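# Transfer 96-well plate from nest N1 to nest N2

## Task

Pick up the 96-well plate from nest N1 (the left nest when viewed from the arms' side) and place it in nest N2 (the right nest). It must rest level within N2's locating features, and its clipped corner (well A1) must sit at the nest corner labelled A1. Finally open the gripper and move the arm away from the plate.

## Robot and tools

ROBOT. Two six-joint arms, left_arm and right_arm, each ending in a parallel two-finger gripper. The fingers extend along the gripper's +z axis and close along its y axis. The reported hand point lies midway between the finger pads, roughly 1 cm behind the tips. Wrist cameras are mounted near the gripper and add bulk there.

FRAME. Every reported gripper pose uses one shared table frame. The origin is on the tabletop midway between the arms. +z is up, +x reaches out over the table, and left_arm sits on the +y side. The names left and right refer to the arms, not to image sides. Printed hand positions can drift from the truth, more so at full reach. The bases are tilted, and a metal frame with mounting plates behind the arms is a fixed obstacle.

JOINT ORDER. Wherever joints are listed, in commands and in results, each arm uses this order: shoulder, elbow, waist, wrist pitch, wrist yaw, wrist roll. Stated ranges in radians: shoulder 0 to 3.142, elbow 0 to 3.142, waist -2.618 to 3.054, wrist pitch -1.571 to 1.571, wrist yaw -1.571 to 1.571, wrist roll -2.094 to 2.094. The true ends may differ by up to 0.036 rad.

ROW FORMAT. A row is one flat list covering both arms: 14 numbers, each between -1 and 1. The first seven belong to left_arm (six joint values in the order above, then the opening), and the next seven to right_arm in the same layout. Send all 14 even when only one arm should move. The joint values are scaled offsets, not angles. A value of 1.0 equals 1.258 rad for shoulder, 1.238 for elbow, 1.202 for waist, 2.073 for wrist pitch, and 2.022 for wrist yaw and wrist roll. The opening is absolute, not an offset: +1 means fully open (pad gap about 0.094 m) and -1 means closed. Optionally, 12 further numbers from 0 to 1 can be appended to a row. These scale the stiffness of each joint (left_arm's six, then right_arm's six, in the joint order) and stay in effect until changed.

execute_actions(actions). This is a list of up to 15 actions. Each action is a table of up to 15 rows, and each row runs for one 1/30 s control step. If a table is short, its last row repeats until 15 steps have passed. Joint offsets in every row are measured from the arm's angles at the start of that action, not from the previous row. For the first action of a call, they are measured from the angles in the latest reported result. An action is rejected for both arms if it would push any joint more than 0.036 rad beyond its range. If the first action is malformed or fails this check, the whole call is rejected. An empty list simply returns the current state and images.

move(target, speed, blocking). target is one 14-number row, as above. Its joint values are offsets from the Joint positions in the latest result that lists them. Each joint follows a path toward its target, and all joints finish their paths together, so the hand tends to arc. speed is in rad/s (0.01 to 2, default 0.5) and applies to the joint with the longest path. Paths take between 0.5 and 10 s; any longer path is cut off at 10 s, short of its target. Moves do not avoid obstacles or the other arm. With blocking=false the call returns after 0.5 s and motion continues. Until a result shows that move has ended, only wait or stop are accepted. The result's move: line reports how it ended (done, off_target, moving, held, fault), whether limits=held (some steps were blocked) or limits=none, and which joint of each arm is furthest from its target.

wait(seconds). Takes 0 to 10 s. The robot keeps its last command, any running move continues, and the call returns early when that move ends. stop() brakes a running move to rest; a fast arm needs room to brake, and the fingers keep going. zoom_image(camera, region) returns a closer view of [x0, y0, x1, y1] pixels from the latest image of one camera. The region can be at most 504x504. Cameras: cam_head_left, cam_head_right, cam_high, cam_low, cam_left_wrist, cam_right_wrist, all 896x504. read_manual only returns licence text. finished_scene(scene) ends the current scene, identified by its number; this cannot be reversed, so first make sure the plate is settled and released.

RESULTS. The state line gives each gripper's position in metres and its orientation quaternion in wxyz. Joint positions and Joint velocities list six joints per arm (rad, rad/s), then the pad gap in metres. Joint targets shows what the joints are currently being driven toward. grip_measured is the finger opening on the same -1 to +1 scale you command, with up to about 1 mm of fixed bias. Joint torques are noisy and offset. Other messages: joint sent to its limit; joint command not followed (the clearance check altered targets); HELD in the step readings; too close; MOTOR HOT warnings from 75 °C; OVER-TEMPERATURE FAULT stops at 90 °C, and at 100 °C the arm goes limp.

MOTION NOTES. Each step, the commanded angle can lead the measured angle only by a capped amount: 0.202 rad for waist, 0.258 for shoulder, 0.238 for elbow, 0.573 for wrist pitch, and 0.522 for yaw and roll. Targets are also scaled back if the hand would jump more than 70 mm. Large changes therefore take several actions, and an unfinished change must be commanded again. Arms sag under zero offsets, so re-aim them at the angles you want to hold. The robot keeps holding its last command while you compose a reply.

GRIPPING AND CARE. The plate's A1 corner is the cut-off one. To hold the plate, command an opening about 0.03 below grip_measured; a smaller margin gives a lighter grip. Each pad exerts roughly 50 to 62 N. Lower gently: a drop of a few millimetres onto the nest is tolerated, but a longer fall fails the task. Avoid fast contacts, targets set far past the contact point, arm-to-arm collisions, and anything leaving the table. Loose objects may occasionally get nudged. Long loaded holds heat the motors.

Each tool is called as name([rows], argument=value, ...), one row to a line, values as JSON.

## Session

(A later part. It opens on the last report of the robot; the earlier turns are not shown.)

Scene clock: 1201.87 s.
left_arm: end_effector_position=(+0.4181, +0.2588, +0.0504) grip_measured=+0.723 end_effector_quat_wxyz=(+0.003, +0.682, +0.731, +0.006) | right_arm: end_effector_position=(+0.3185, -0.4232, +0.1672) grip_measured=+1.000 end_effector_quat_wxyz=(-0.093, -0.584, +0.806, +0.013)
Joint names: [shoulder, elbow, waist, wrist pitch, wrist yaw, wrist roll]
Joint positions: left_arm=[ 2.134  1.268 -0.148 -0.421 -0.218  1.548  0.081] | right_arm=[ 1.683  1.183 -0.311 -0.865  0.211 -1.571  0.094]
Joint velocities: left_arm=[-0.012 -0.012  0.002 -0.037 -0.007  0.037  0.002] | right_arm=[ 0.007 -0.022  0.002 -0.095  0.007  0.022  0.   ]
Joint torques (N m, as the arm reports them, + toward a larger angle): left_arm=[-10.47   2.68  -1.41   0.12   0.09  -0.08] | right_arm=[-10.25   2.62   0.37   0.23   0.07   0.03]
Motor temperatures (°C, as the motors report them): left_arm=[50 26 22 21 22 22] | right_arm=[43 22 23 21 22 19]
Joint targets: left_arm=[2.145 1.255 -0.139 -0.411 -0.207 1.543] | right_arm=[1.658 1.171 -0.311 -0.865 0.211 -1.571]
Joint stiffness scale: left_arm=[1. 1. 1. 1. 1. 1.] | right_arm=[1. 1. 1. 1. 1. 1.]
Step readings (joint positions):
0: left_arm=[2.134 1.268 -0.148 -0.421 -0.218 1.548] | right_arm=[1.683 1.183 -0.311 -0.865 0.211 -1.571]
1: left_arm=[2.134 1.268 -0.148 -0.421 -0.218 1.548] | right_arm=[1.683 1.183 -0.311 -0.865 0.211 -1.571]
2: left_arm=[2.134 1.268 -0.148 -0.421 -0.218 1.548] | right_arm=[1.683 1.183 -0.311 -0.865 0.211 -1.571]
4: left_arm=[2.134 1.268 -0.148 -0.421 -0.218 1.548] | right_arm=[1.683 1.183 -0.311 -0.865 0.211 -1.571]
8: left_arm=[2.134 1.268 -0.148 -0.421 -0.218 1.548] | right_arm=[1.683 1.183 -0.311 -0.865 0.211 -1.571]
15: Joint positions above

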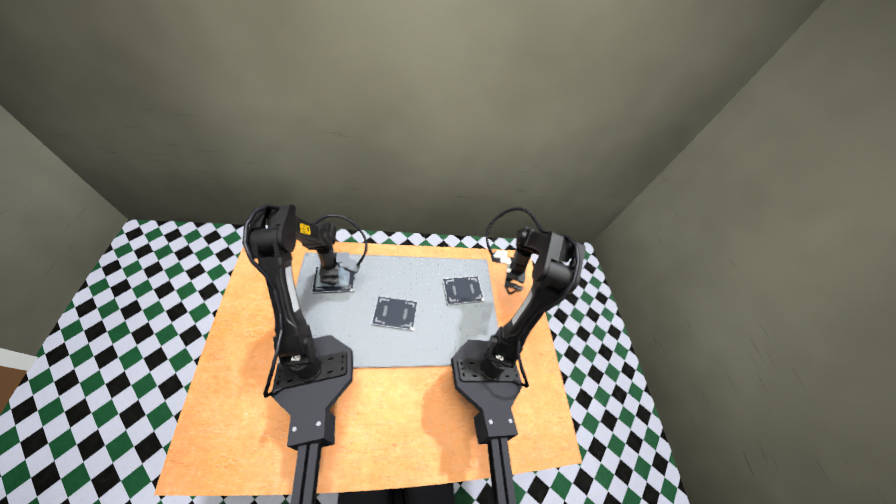

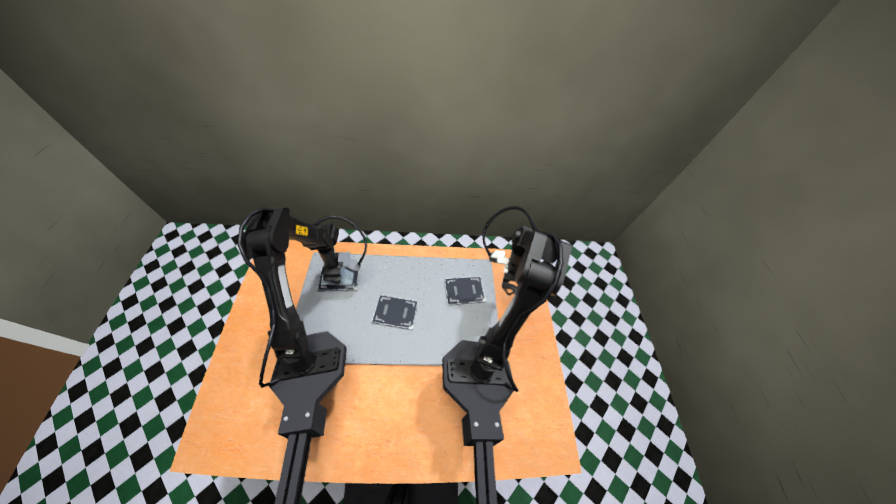

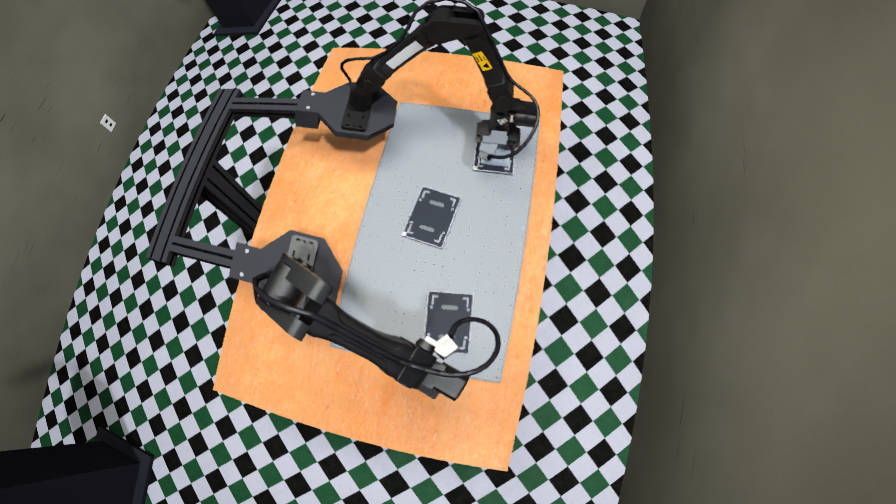

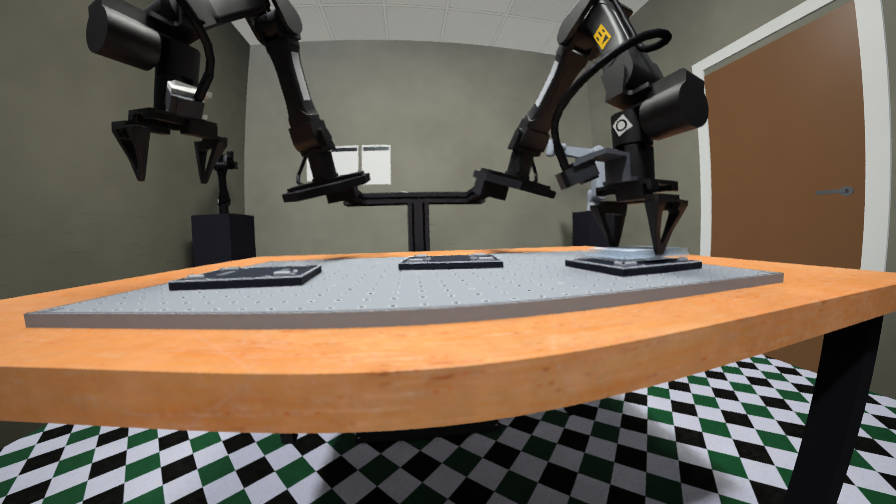

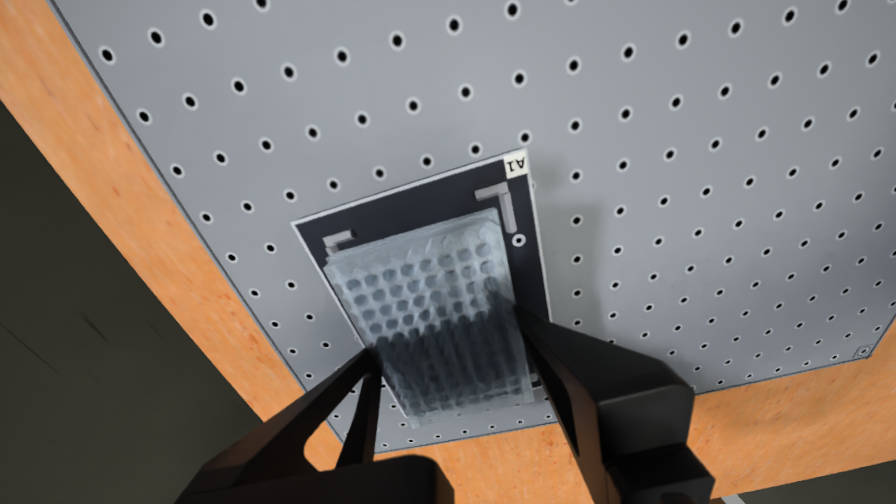

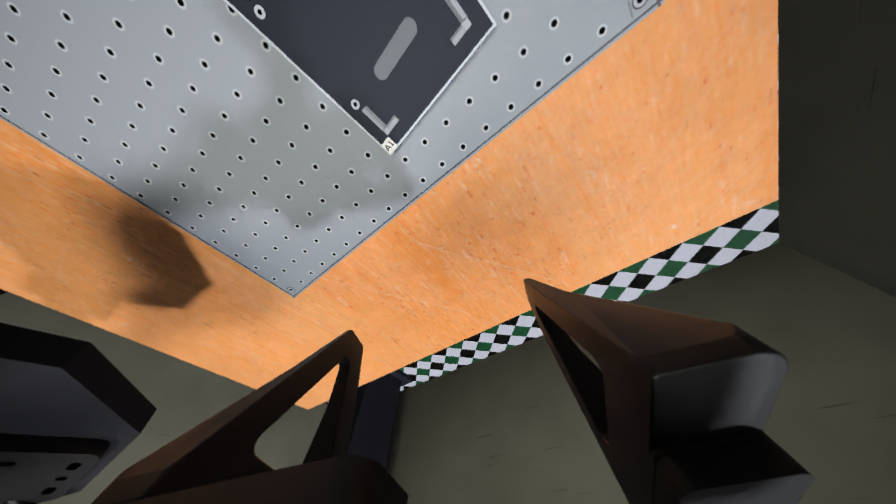

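move(target=[-0.049,-0.009,-0.0275,-0.0246,0.0054,-0.001,0.695,-0.02,-0.01,0,0,0,0,1], speed=0.1)

Scene clock: 1278.87 s.
left_arm: end_effector_position=(+0.4210, +0.2543, +0.0649) grip_measured=+0.723 end_effector_quat_wxyz=(+0.009, +0.687, +0.726, +0.008) | right_arm: end_effector_position=(+0.3185, -0.4232, +0.1672) grip_measured=+1.000 end_effector_quat_wxyz=(-0.093, -0.584, +0.806, +0.013)
Joint names: [shoulder, elbow, waist, wrist pitch, wrist yaw, wrist roll]
Joint positions: left_arm=[ 2.096  1.268 -0.165 -0.452 -0.218  1.548  0.081] | right_arm=[ 1.683  1.183 -0.311 -0.865  0.211 -1.571  0.094]
Joint velocities: left_arm=[ 0.002 -0.012  0.007  0.022 -0.051 -0.066  0.   ] | right_arm=[ 0.002 -0.012 -0.017  0.007 -0.007 -0.022  0.   ]
Joint torques (N m, as the arm reports them, + toward a larger angle): left_arm=[-13.29   3.    -3.43  -0.13   0.09  -0.06] | right_arm=[-10.29   2.62   0.38   0.22   0.07   0.02]
Motor temperatures (°C, as the motors report them): left_arm=[50 25 22 21 22 22] | right_arm=[43 22 23 21 22 19]
Joint targets: left_arm=[2.072 1.257 -0.181 -0.472 -0.206 1.546] | right_arm=[1.658 1.171 -0.311 -0.865 0.211 -1.571]
Joint stiffness scale: left_arm=[1. 1. 1. 1. 1. 1.] | right_arm=[1. 1. 1. 1. 1. 1.]
move: off_target (left_arm, right_arm); limits=none; left_arm: farthest joint: the shoulder, 0.024 radians from its target (0.062 radians at the start); right_arm: farthest joint: the shoulder, 0.025 radians from its target (0.025 radians at the start)

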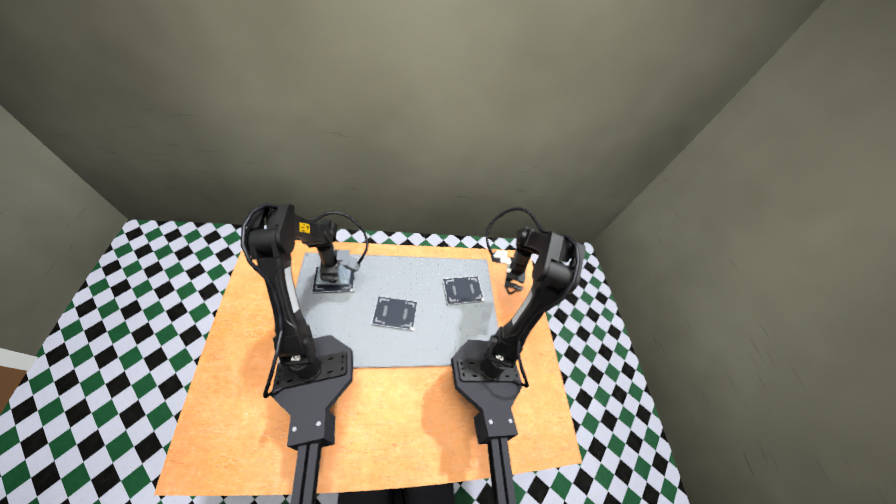

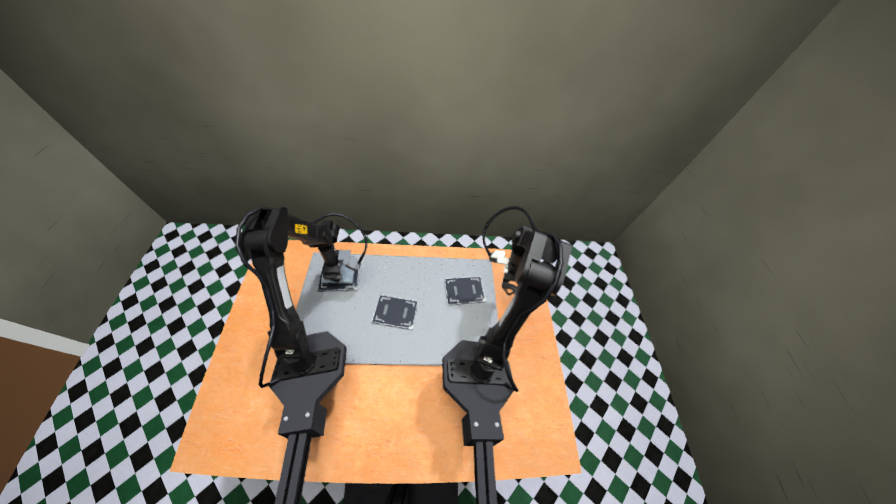

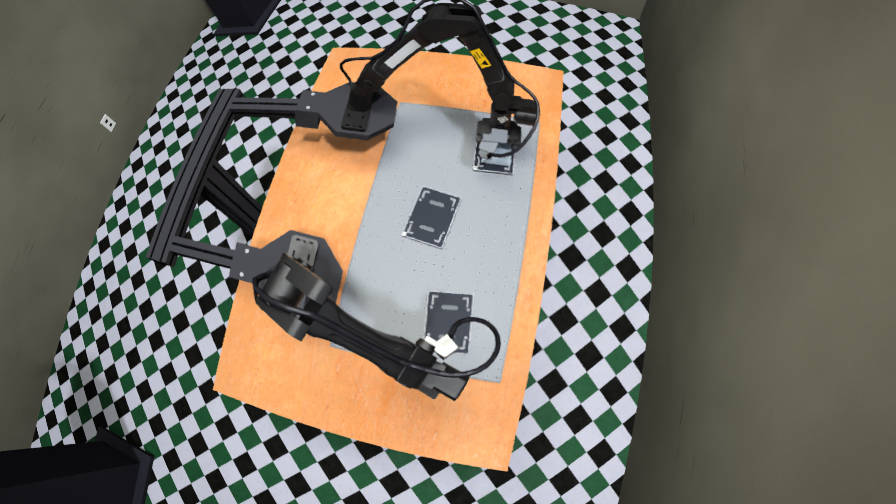

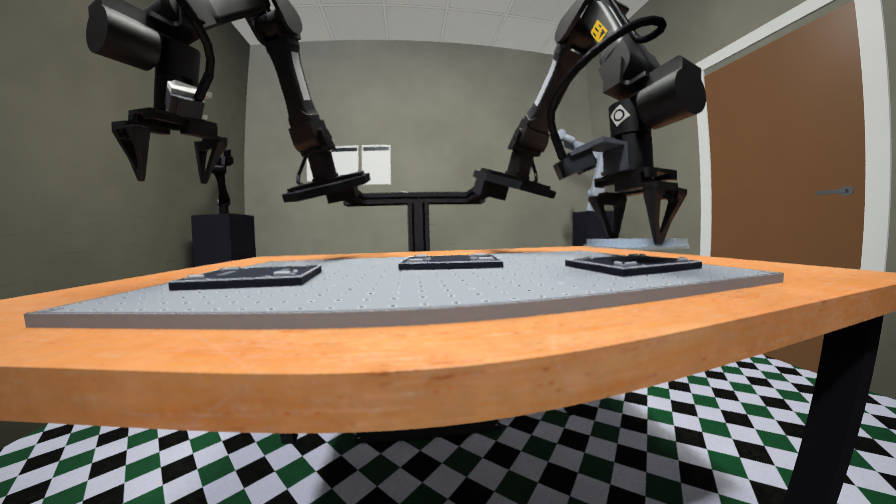

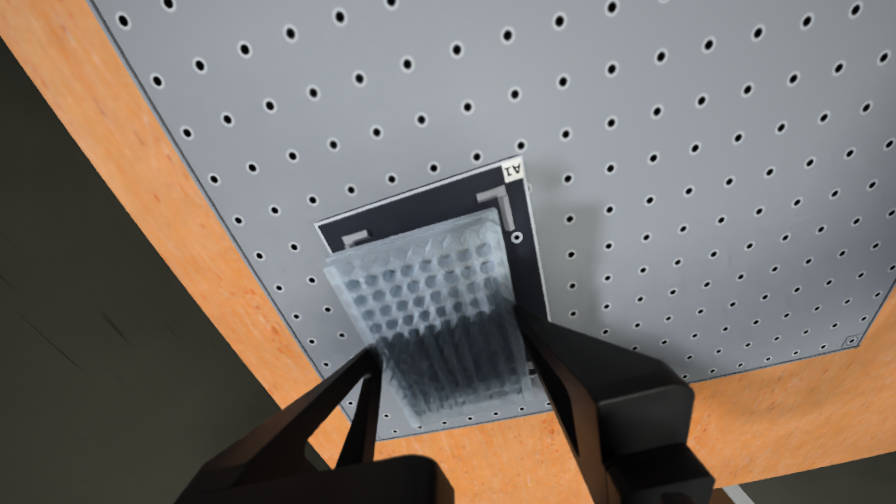

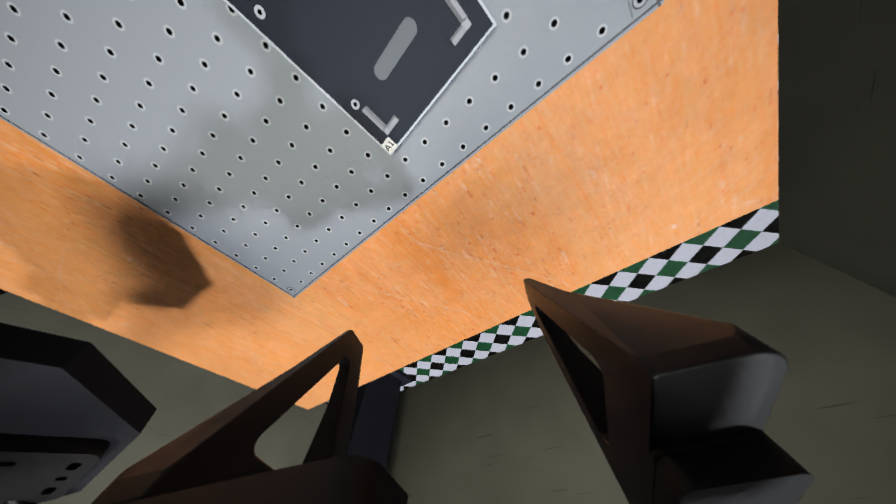

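move(target=[0.0482,-0.009,0.0210,0.0249,0.0054,-0.001,0.695,-0.02,-0.01,0,0,0,0,1], speed=0.08)

Scene clock: 1288.37 s.
left_arm: end_effector_position=(+0.4170, +0.2565, +0.0497) grip_measured=+0.723 end_effector_quat_wxyz=(+0.002, +0.684, +0.730, +0.004) | right_arm: end_effector_position=(+0.3185, -0.4232, +0.1672) grip_measured=+1.000 end_effector_quat_wxyz=(-0.093, -0.584, +0.806, +0.013)
Joint names: [shoulder, elbow, waist, wrist pitch, wrist yaw, wrist roll]
Joint positions: left_arm=[ 2.137  1.268 -0.152 -0.423 -0.217  1.548  0.081] | right_arm=[ 1.683  1.183 -0.311 -0.865  0.211 -1.571  0.094]
Joint velocities: left_arm=[-0.017 -0.012 -0.007 -0.007 -0.066  0.007  0.001] | right_arm=[-0.002  0.007 -0.002 -0.051  0.022 -0.022  0.   ]
Joint torques (N m, as the arm reports them, + toward a larger angle): left_arm=[-9.73  2.8  -1.19  0.23  0.08 -0.06] | right_arm=[-10.28   2.62   0.4    0.23   0.06   0.02]
Motor temperatures (°C, as the motors report them): left_arm=[52 25 22 21 22 22] | right_arm=[43 22 23 21 22 19]
Joint targets: left_arm=[2.157 1.257 -0.140 -0.400 -0.207 1.546] | right_arm=[1.658 1.171 -0.311 -0.865 0.211 -1.571]
Joint stiffness scale: left_arm=[1. 1. 1. 1. 1. 1.] | right_arm=[1. 1. 1. 1. 1. 1.]
move: off_target (left_arm, right_arm); limits=none; left_arm: farthest joint: the wrist pitch, 0.023 radians from its target (0.052 radians at the start); right_arm: farthest joint: the shoulder, 0.025 radians from its target (0.025 radians at the start)

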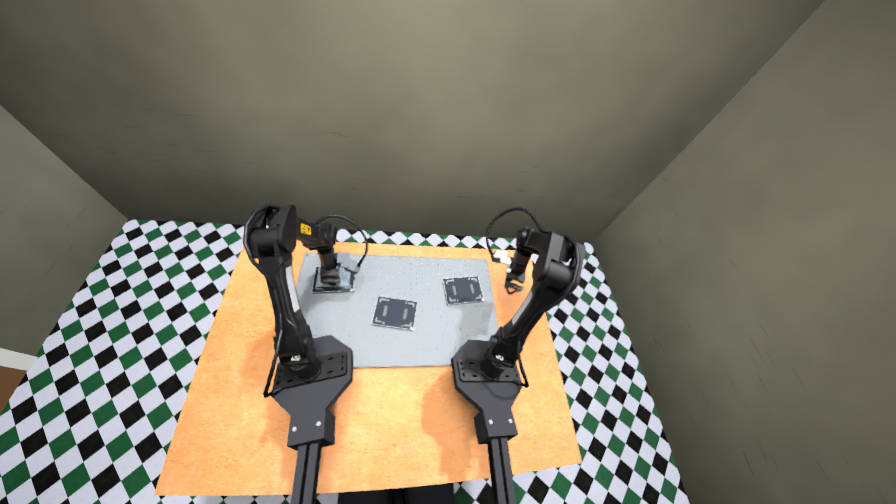

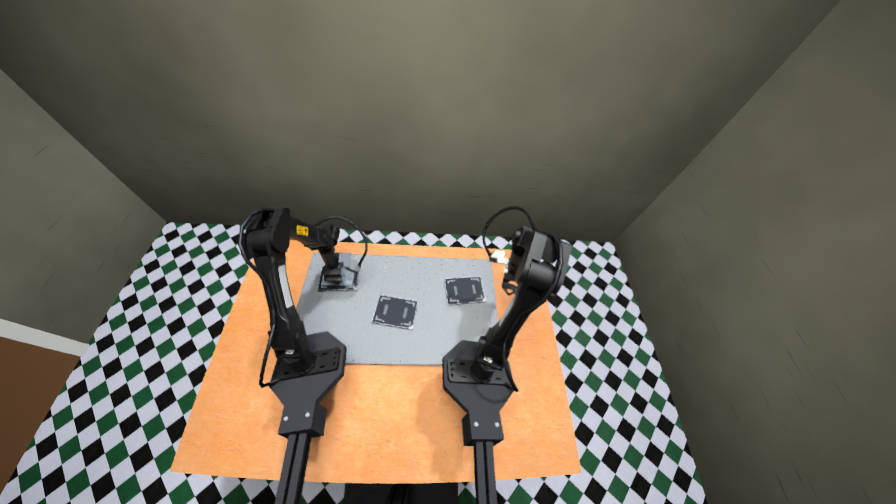

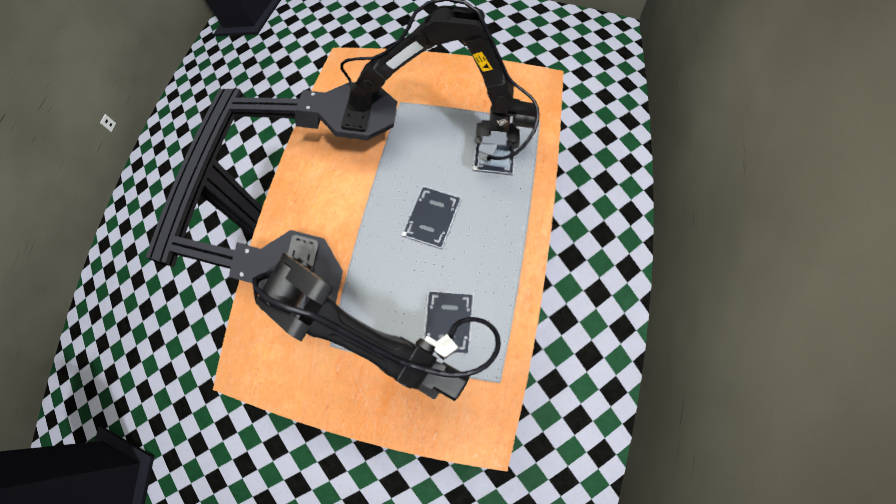

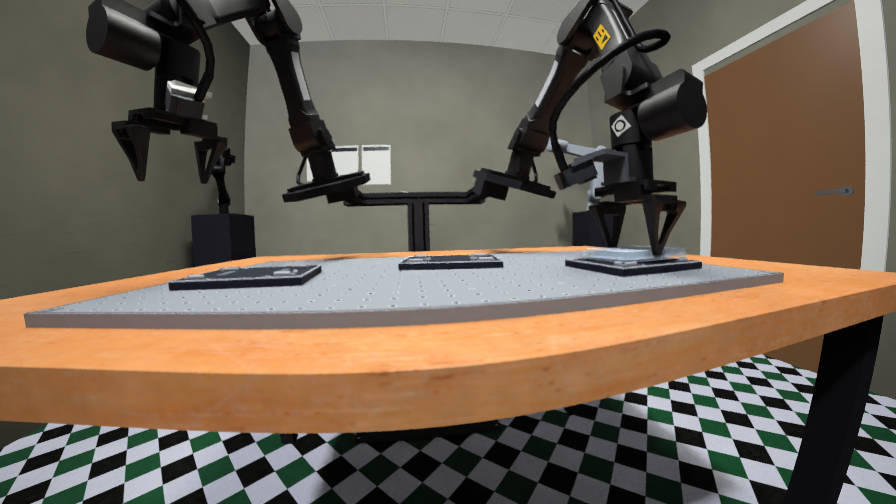

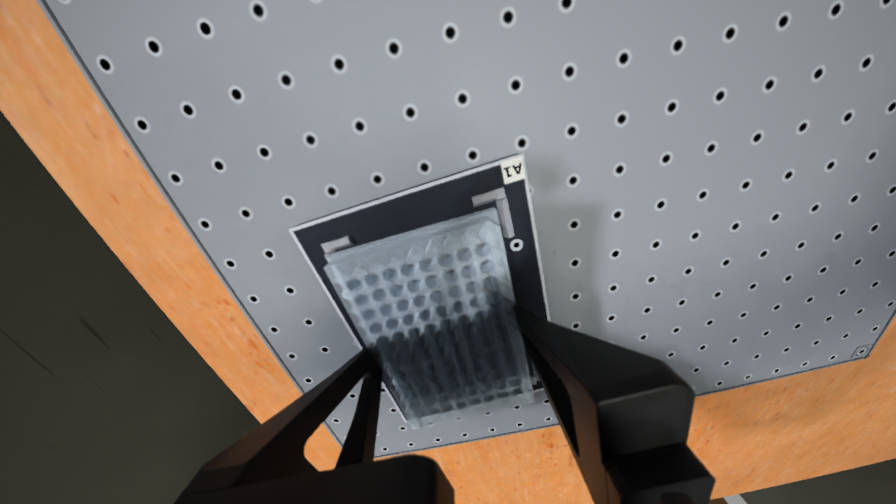

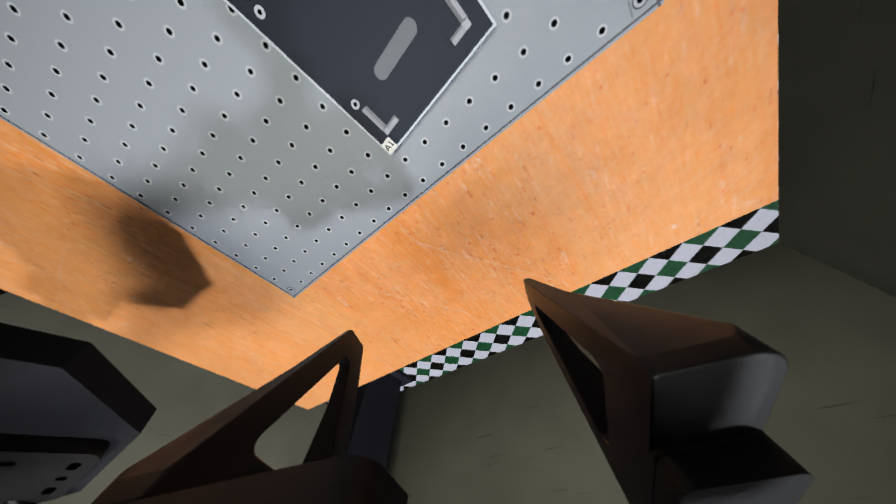

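zoom_image(camera="cam_low", region=[560,230,710,285])

zoom_image(camera="cam_left_wrist", region=[430,150,550,260])

zoom_image(camera="cam_left_wrist", region=[280,200,400,310])

Region (560, 230, 710, 285) of cam_low's 896x504 image, scaled by 3.360, with more detail than that image has; it fills the top 185 rows of this view, and the rest is white.

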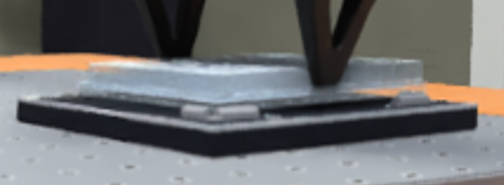

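Region (430, 150, 550, 260) of cam_left_wrist's 896x504 image, scaled by 4.200, with more detail than that image has; it fills the top 462 rows of this view, and the rest is white.

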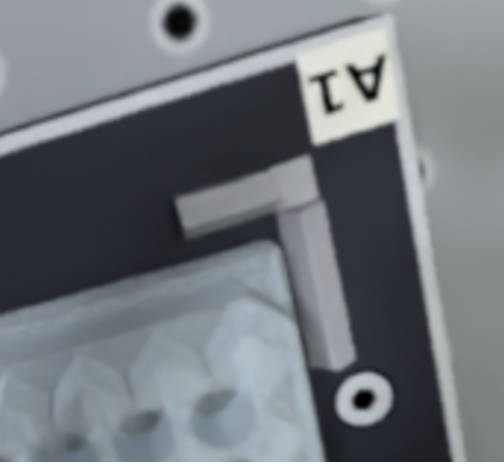

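Region (280, 200, 400, 310) of cam_left_wrist's 896x504 image, scaled by 4.200, with more detail than that image has; it fills the top 462 rows of this view, and the rest is white.

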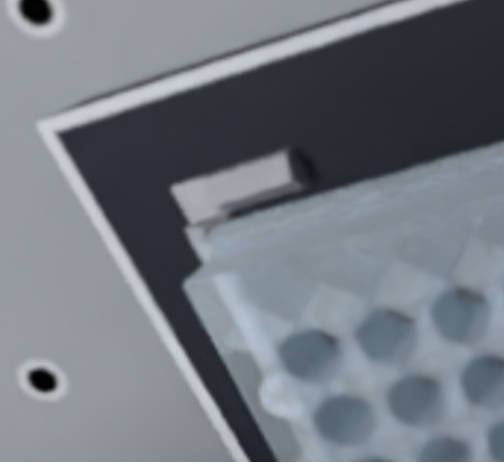

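zoom_image(camera="cam_left_wrist", region=[380,330,580,460])

zoom_image(camera="cam_low", region=[630,235,710,285])

zoom_image(camera="cam_low", region=[570,235,650,285])

Region (380, 330, 580, 460) of cam_left_wrist's 896x504 image, scaled by 2.520, with more detail than that image has; it fills the top 328 rows of this view, and the rest is white.

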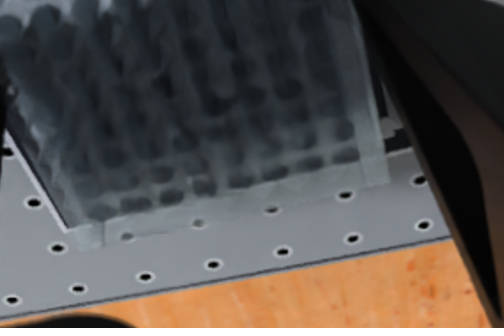

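Region (630, 235, 710, 285) of cam_low's 896x504 image, scaled by 6.300, with more detail than that image has; it fills the top 315 rows of this view, and the rest is white.

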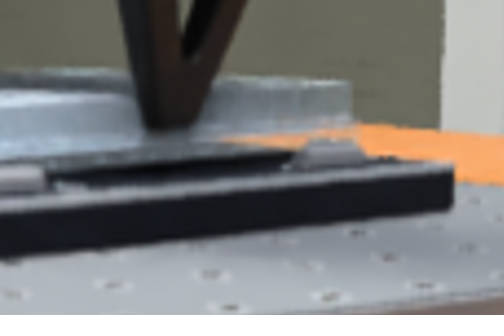

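Region (570, 235, 650, 285) of cam_low's 896x504 image, scaled by 6.300, with more detail than that image has; it fills the top 315 rows of this view, and the rest is white.

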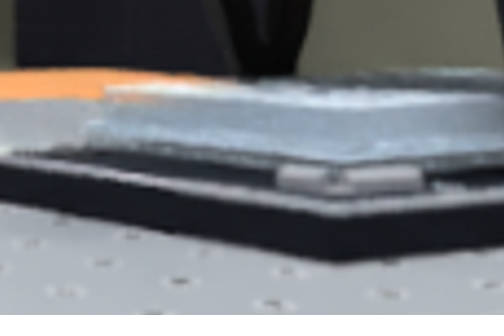

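execute_actions([
  [[0.004,-0.009,0.0183,0.004,0.005,-0.001,0.695,-0.02,-0.01,0,0,0,0,1],[0.004,-0.009,0.0183,0.004,0.005,-0.001,0.695,-0.02,-0.01,0,0,0,0,1],[0.004,-0.009,0.0183,0.004,0.005,-0.001,0.695,-0.02,-0.01,0,0,0,0,1],[0.004,-0.009,0.0183,0.004,0.005,-0.001,0.695,-0.02,-0.01,0,0,0,0,1],[0.004,-0.009,0.0183,0.004,0.005,-0.001,0.695,-0.02,-0.01,0,0,0,0,1],[0.004,-0.009,0.0183,0.004,0.005,-0.001,0.695,-0.02,-0.01,0,0,0,0,1],[0.004,-0.009,0.0092,0.004,0.005,-0.001,0.695,-0.02,-0.01,0,0,0,0,1]],
])

Scene clock: 1354.70 s.
left_arm: end_effector_position=(+0.4168, +0.2568, +0.0494) grip_measured=+0.723 end_effector_quat_wxyz=(+0.004, +0.684, +0.730, +0.002) | right_arm: end_effector_position=(+0.3185, -0.4232, +0.1672) grip_measured=+1.000 end_effector_quat_wxyz=(-0.093, -0.584, +0.806, +0.013)
Joint names: [shoulder, elbow, waist, wrist pitch, wrist yaw, wrist roll]
Joint positions: left_arm=[ 2.137  1.268 -0.149 -0.423 -0.211  1.55   0.081] | right_arm=[ 1.683  1.183 -0.311 -0.865  0.211 -1.571  0.094]
Joint velocities: left_arm=[-0.007 -0.007 -0.012  0.037 -0.066  0.081  0.   ] | right_arm=[ 0.017 -0.007 -0.007  0.007  0.007 -0.051  0.   ]
Joint torques (N m, as the arm reports them, + toward a larger angle): left_arm=[-10.95   2.81  -1.53   0.1    0.02  -0.07] | right_arm=[-10.29   2.62   0.35   0.21   0.08   0.03]
Motor temperatures (°C, as the motors report them): left_arm=[48 25 21 21 22 22] | right_arm=[43 22 23 21 22 19]
Joint targets: left_arm=[2.142 1.257 -0.141 -0.415 -0.207 1.546] | right_arm=[1.658 1.171 -0.311 -0.865 0.211 -1.571]
Joint stiffness scale: left_arm=[1. 1. 1. 1. 1. 1.] | right_arm=[1. 1. 1. 1. 1. 1.]
Step readings (joint positions):
0: left_arm=[2.137 1.268 -0.152 -0.423 -0.217 1.548] | right_arm=[1.683 1.183 -0.311 -0.865 0.211 -1.571]
1: left_arm=[2.137 1.268 -0.152 -0.423 -0.217 1.548] | right_arm=[1.683 1.183 -0.311 -0.865 0.211 -1.571]
2: left_arm=[2.137 1.268 -0.151 -0.423 -0.215 1.548] | right_arm=[1.683 1.183 -0.311 -0.865 0.211 -1.571]
4: left_arm=[2.137 1.268 -0.149 -0.423 -0.212 1.550] | right_arm=[1.683 1.183 -0.311 -0.865 0.211 -1.571]
8: left_arm=[2.137 1.268 -0.149 -0.423 -0.211 1.550] | right_arm=[1.683 1.183 -0.311 -0.865 0.211 -1.571]
15: Joint positions above

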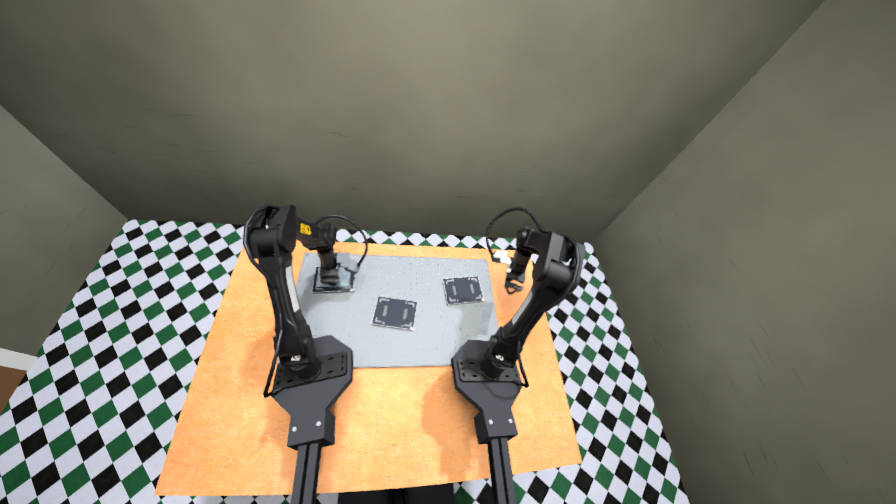

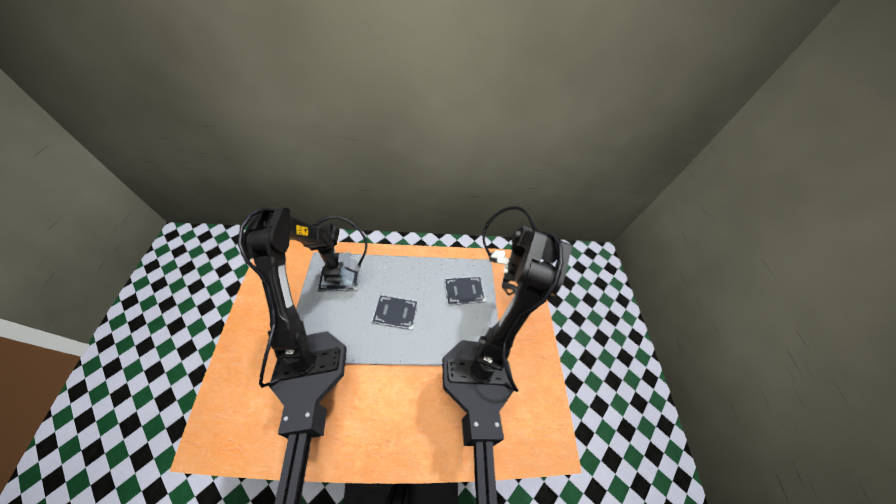

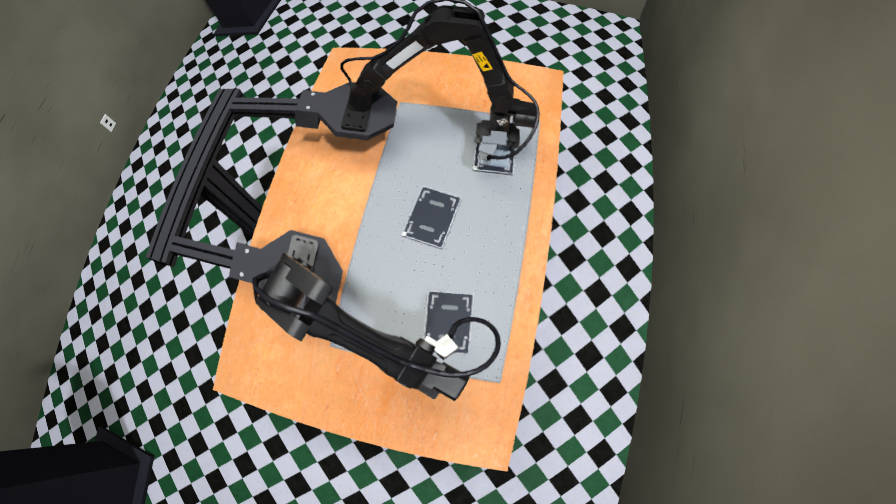

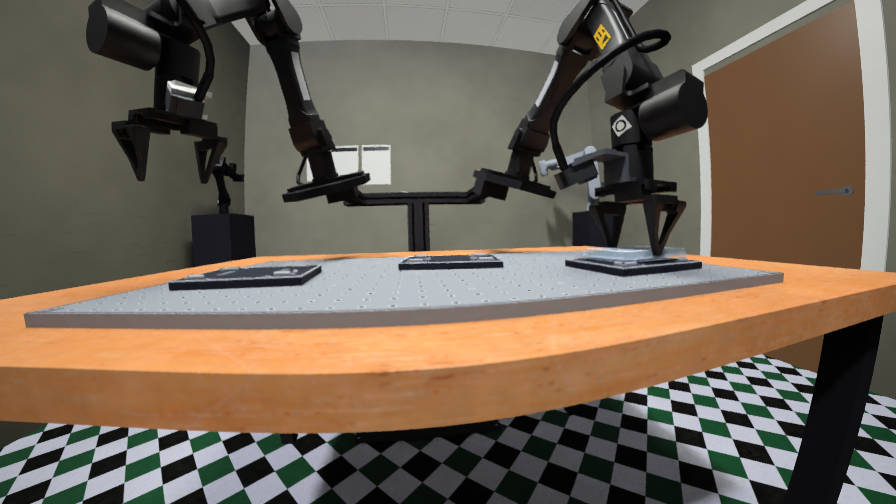

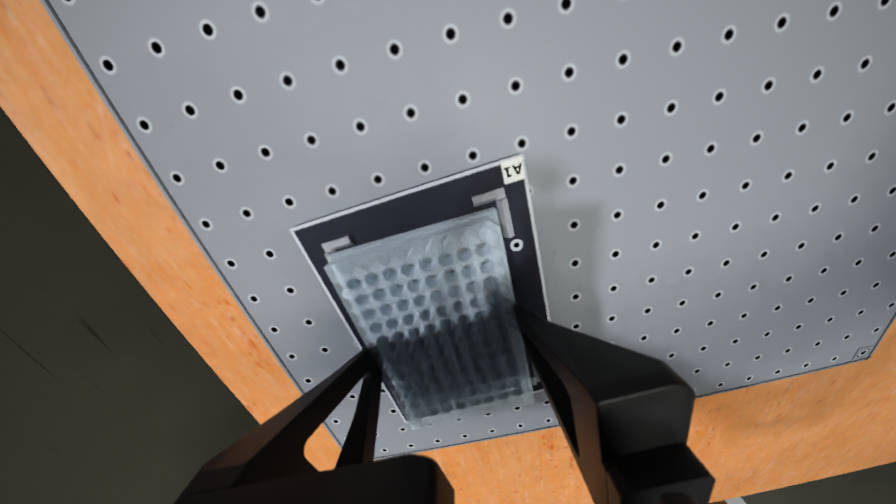

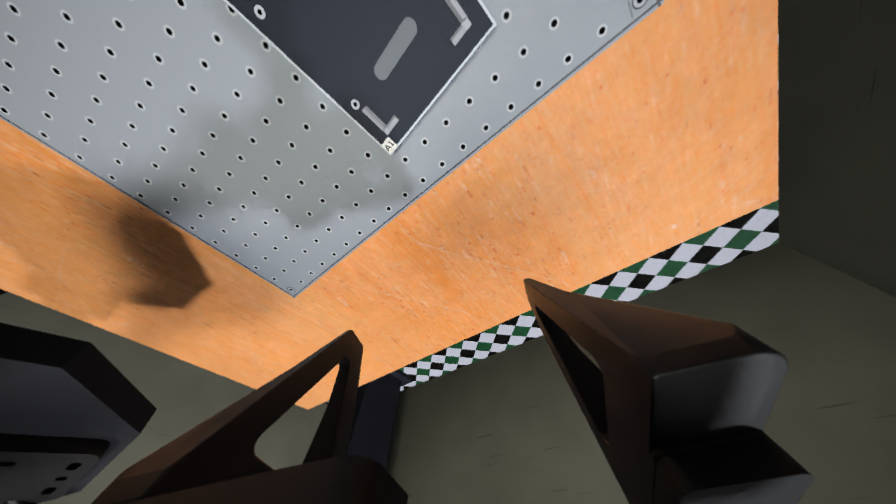

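zoom_image(camera="cam_high", region=[450,110,550,190])

zoom_image(camera="cam_low", region=[560,235,640,275])

zoom_image(camera="cam_left_wrist", region=[470,170,550,260])

Region (450, 110, 550, 190) of cam_high's 896x504 image, scaled by 5.040, with more detail than that image has; it fills the top 403 rows of this view, and the rest is white.

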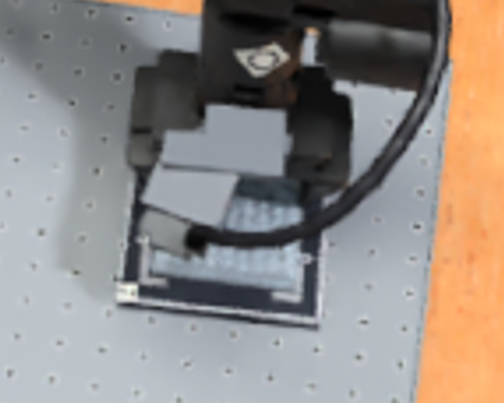

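Region (560, 235, 640, 275) of cam_low's 896x504 image, scaled by 6.300, with more detail than that image has.

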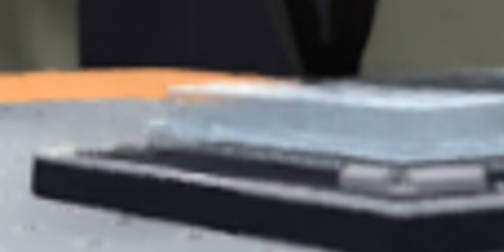

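Region (470, 170, 550, 260) of cam_left_wrist's 896x504 image, scaled by 5.600, with more detail than that image has.

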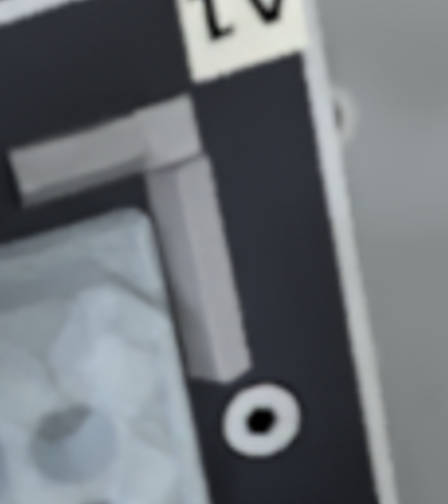

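zoom_image(camera="cam_low", region=[660,240,710,270])

zoom_image(camera="cam_low", region=[600,245,650,275])

Region (660, 240, 710, 270) of cam_low's 896x504 image, scaled by 10.080, with more detail than that image has; it fills the top 302 rows of this view, and the rest is white.

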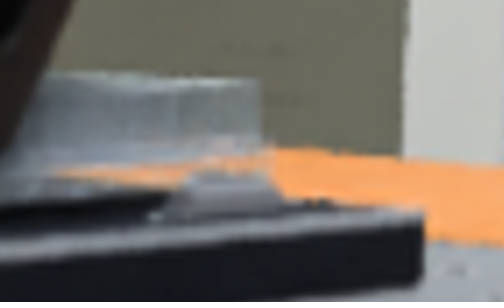

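Region (600, 245, 650, 275) of cam_low's 896x504 image, scaled by 10.080, with more detail than that image has; it fills the top 302 rows of this view, and the rest is white.

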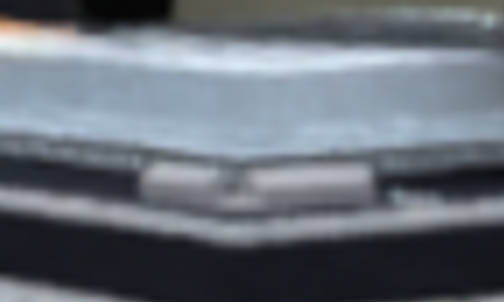

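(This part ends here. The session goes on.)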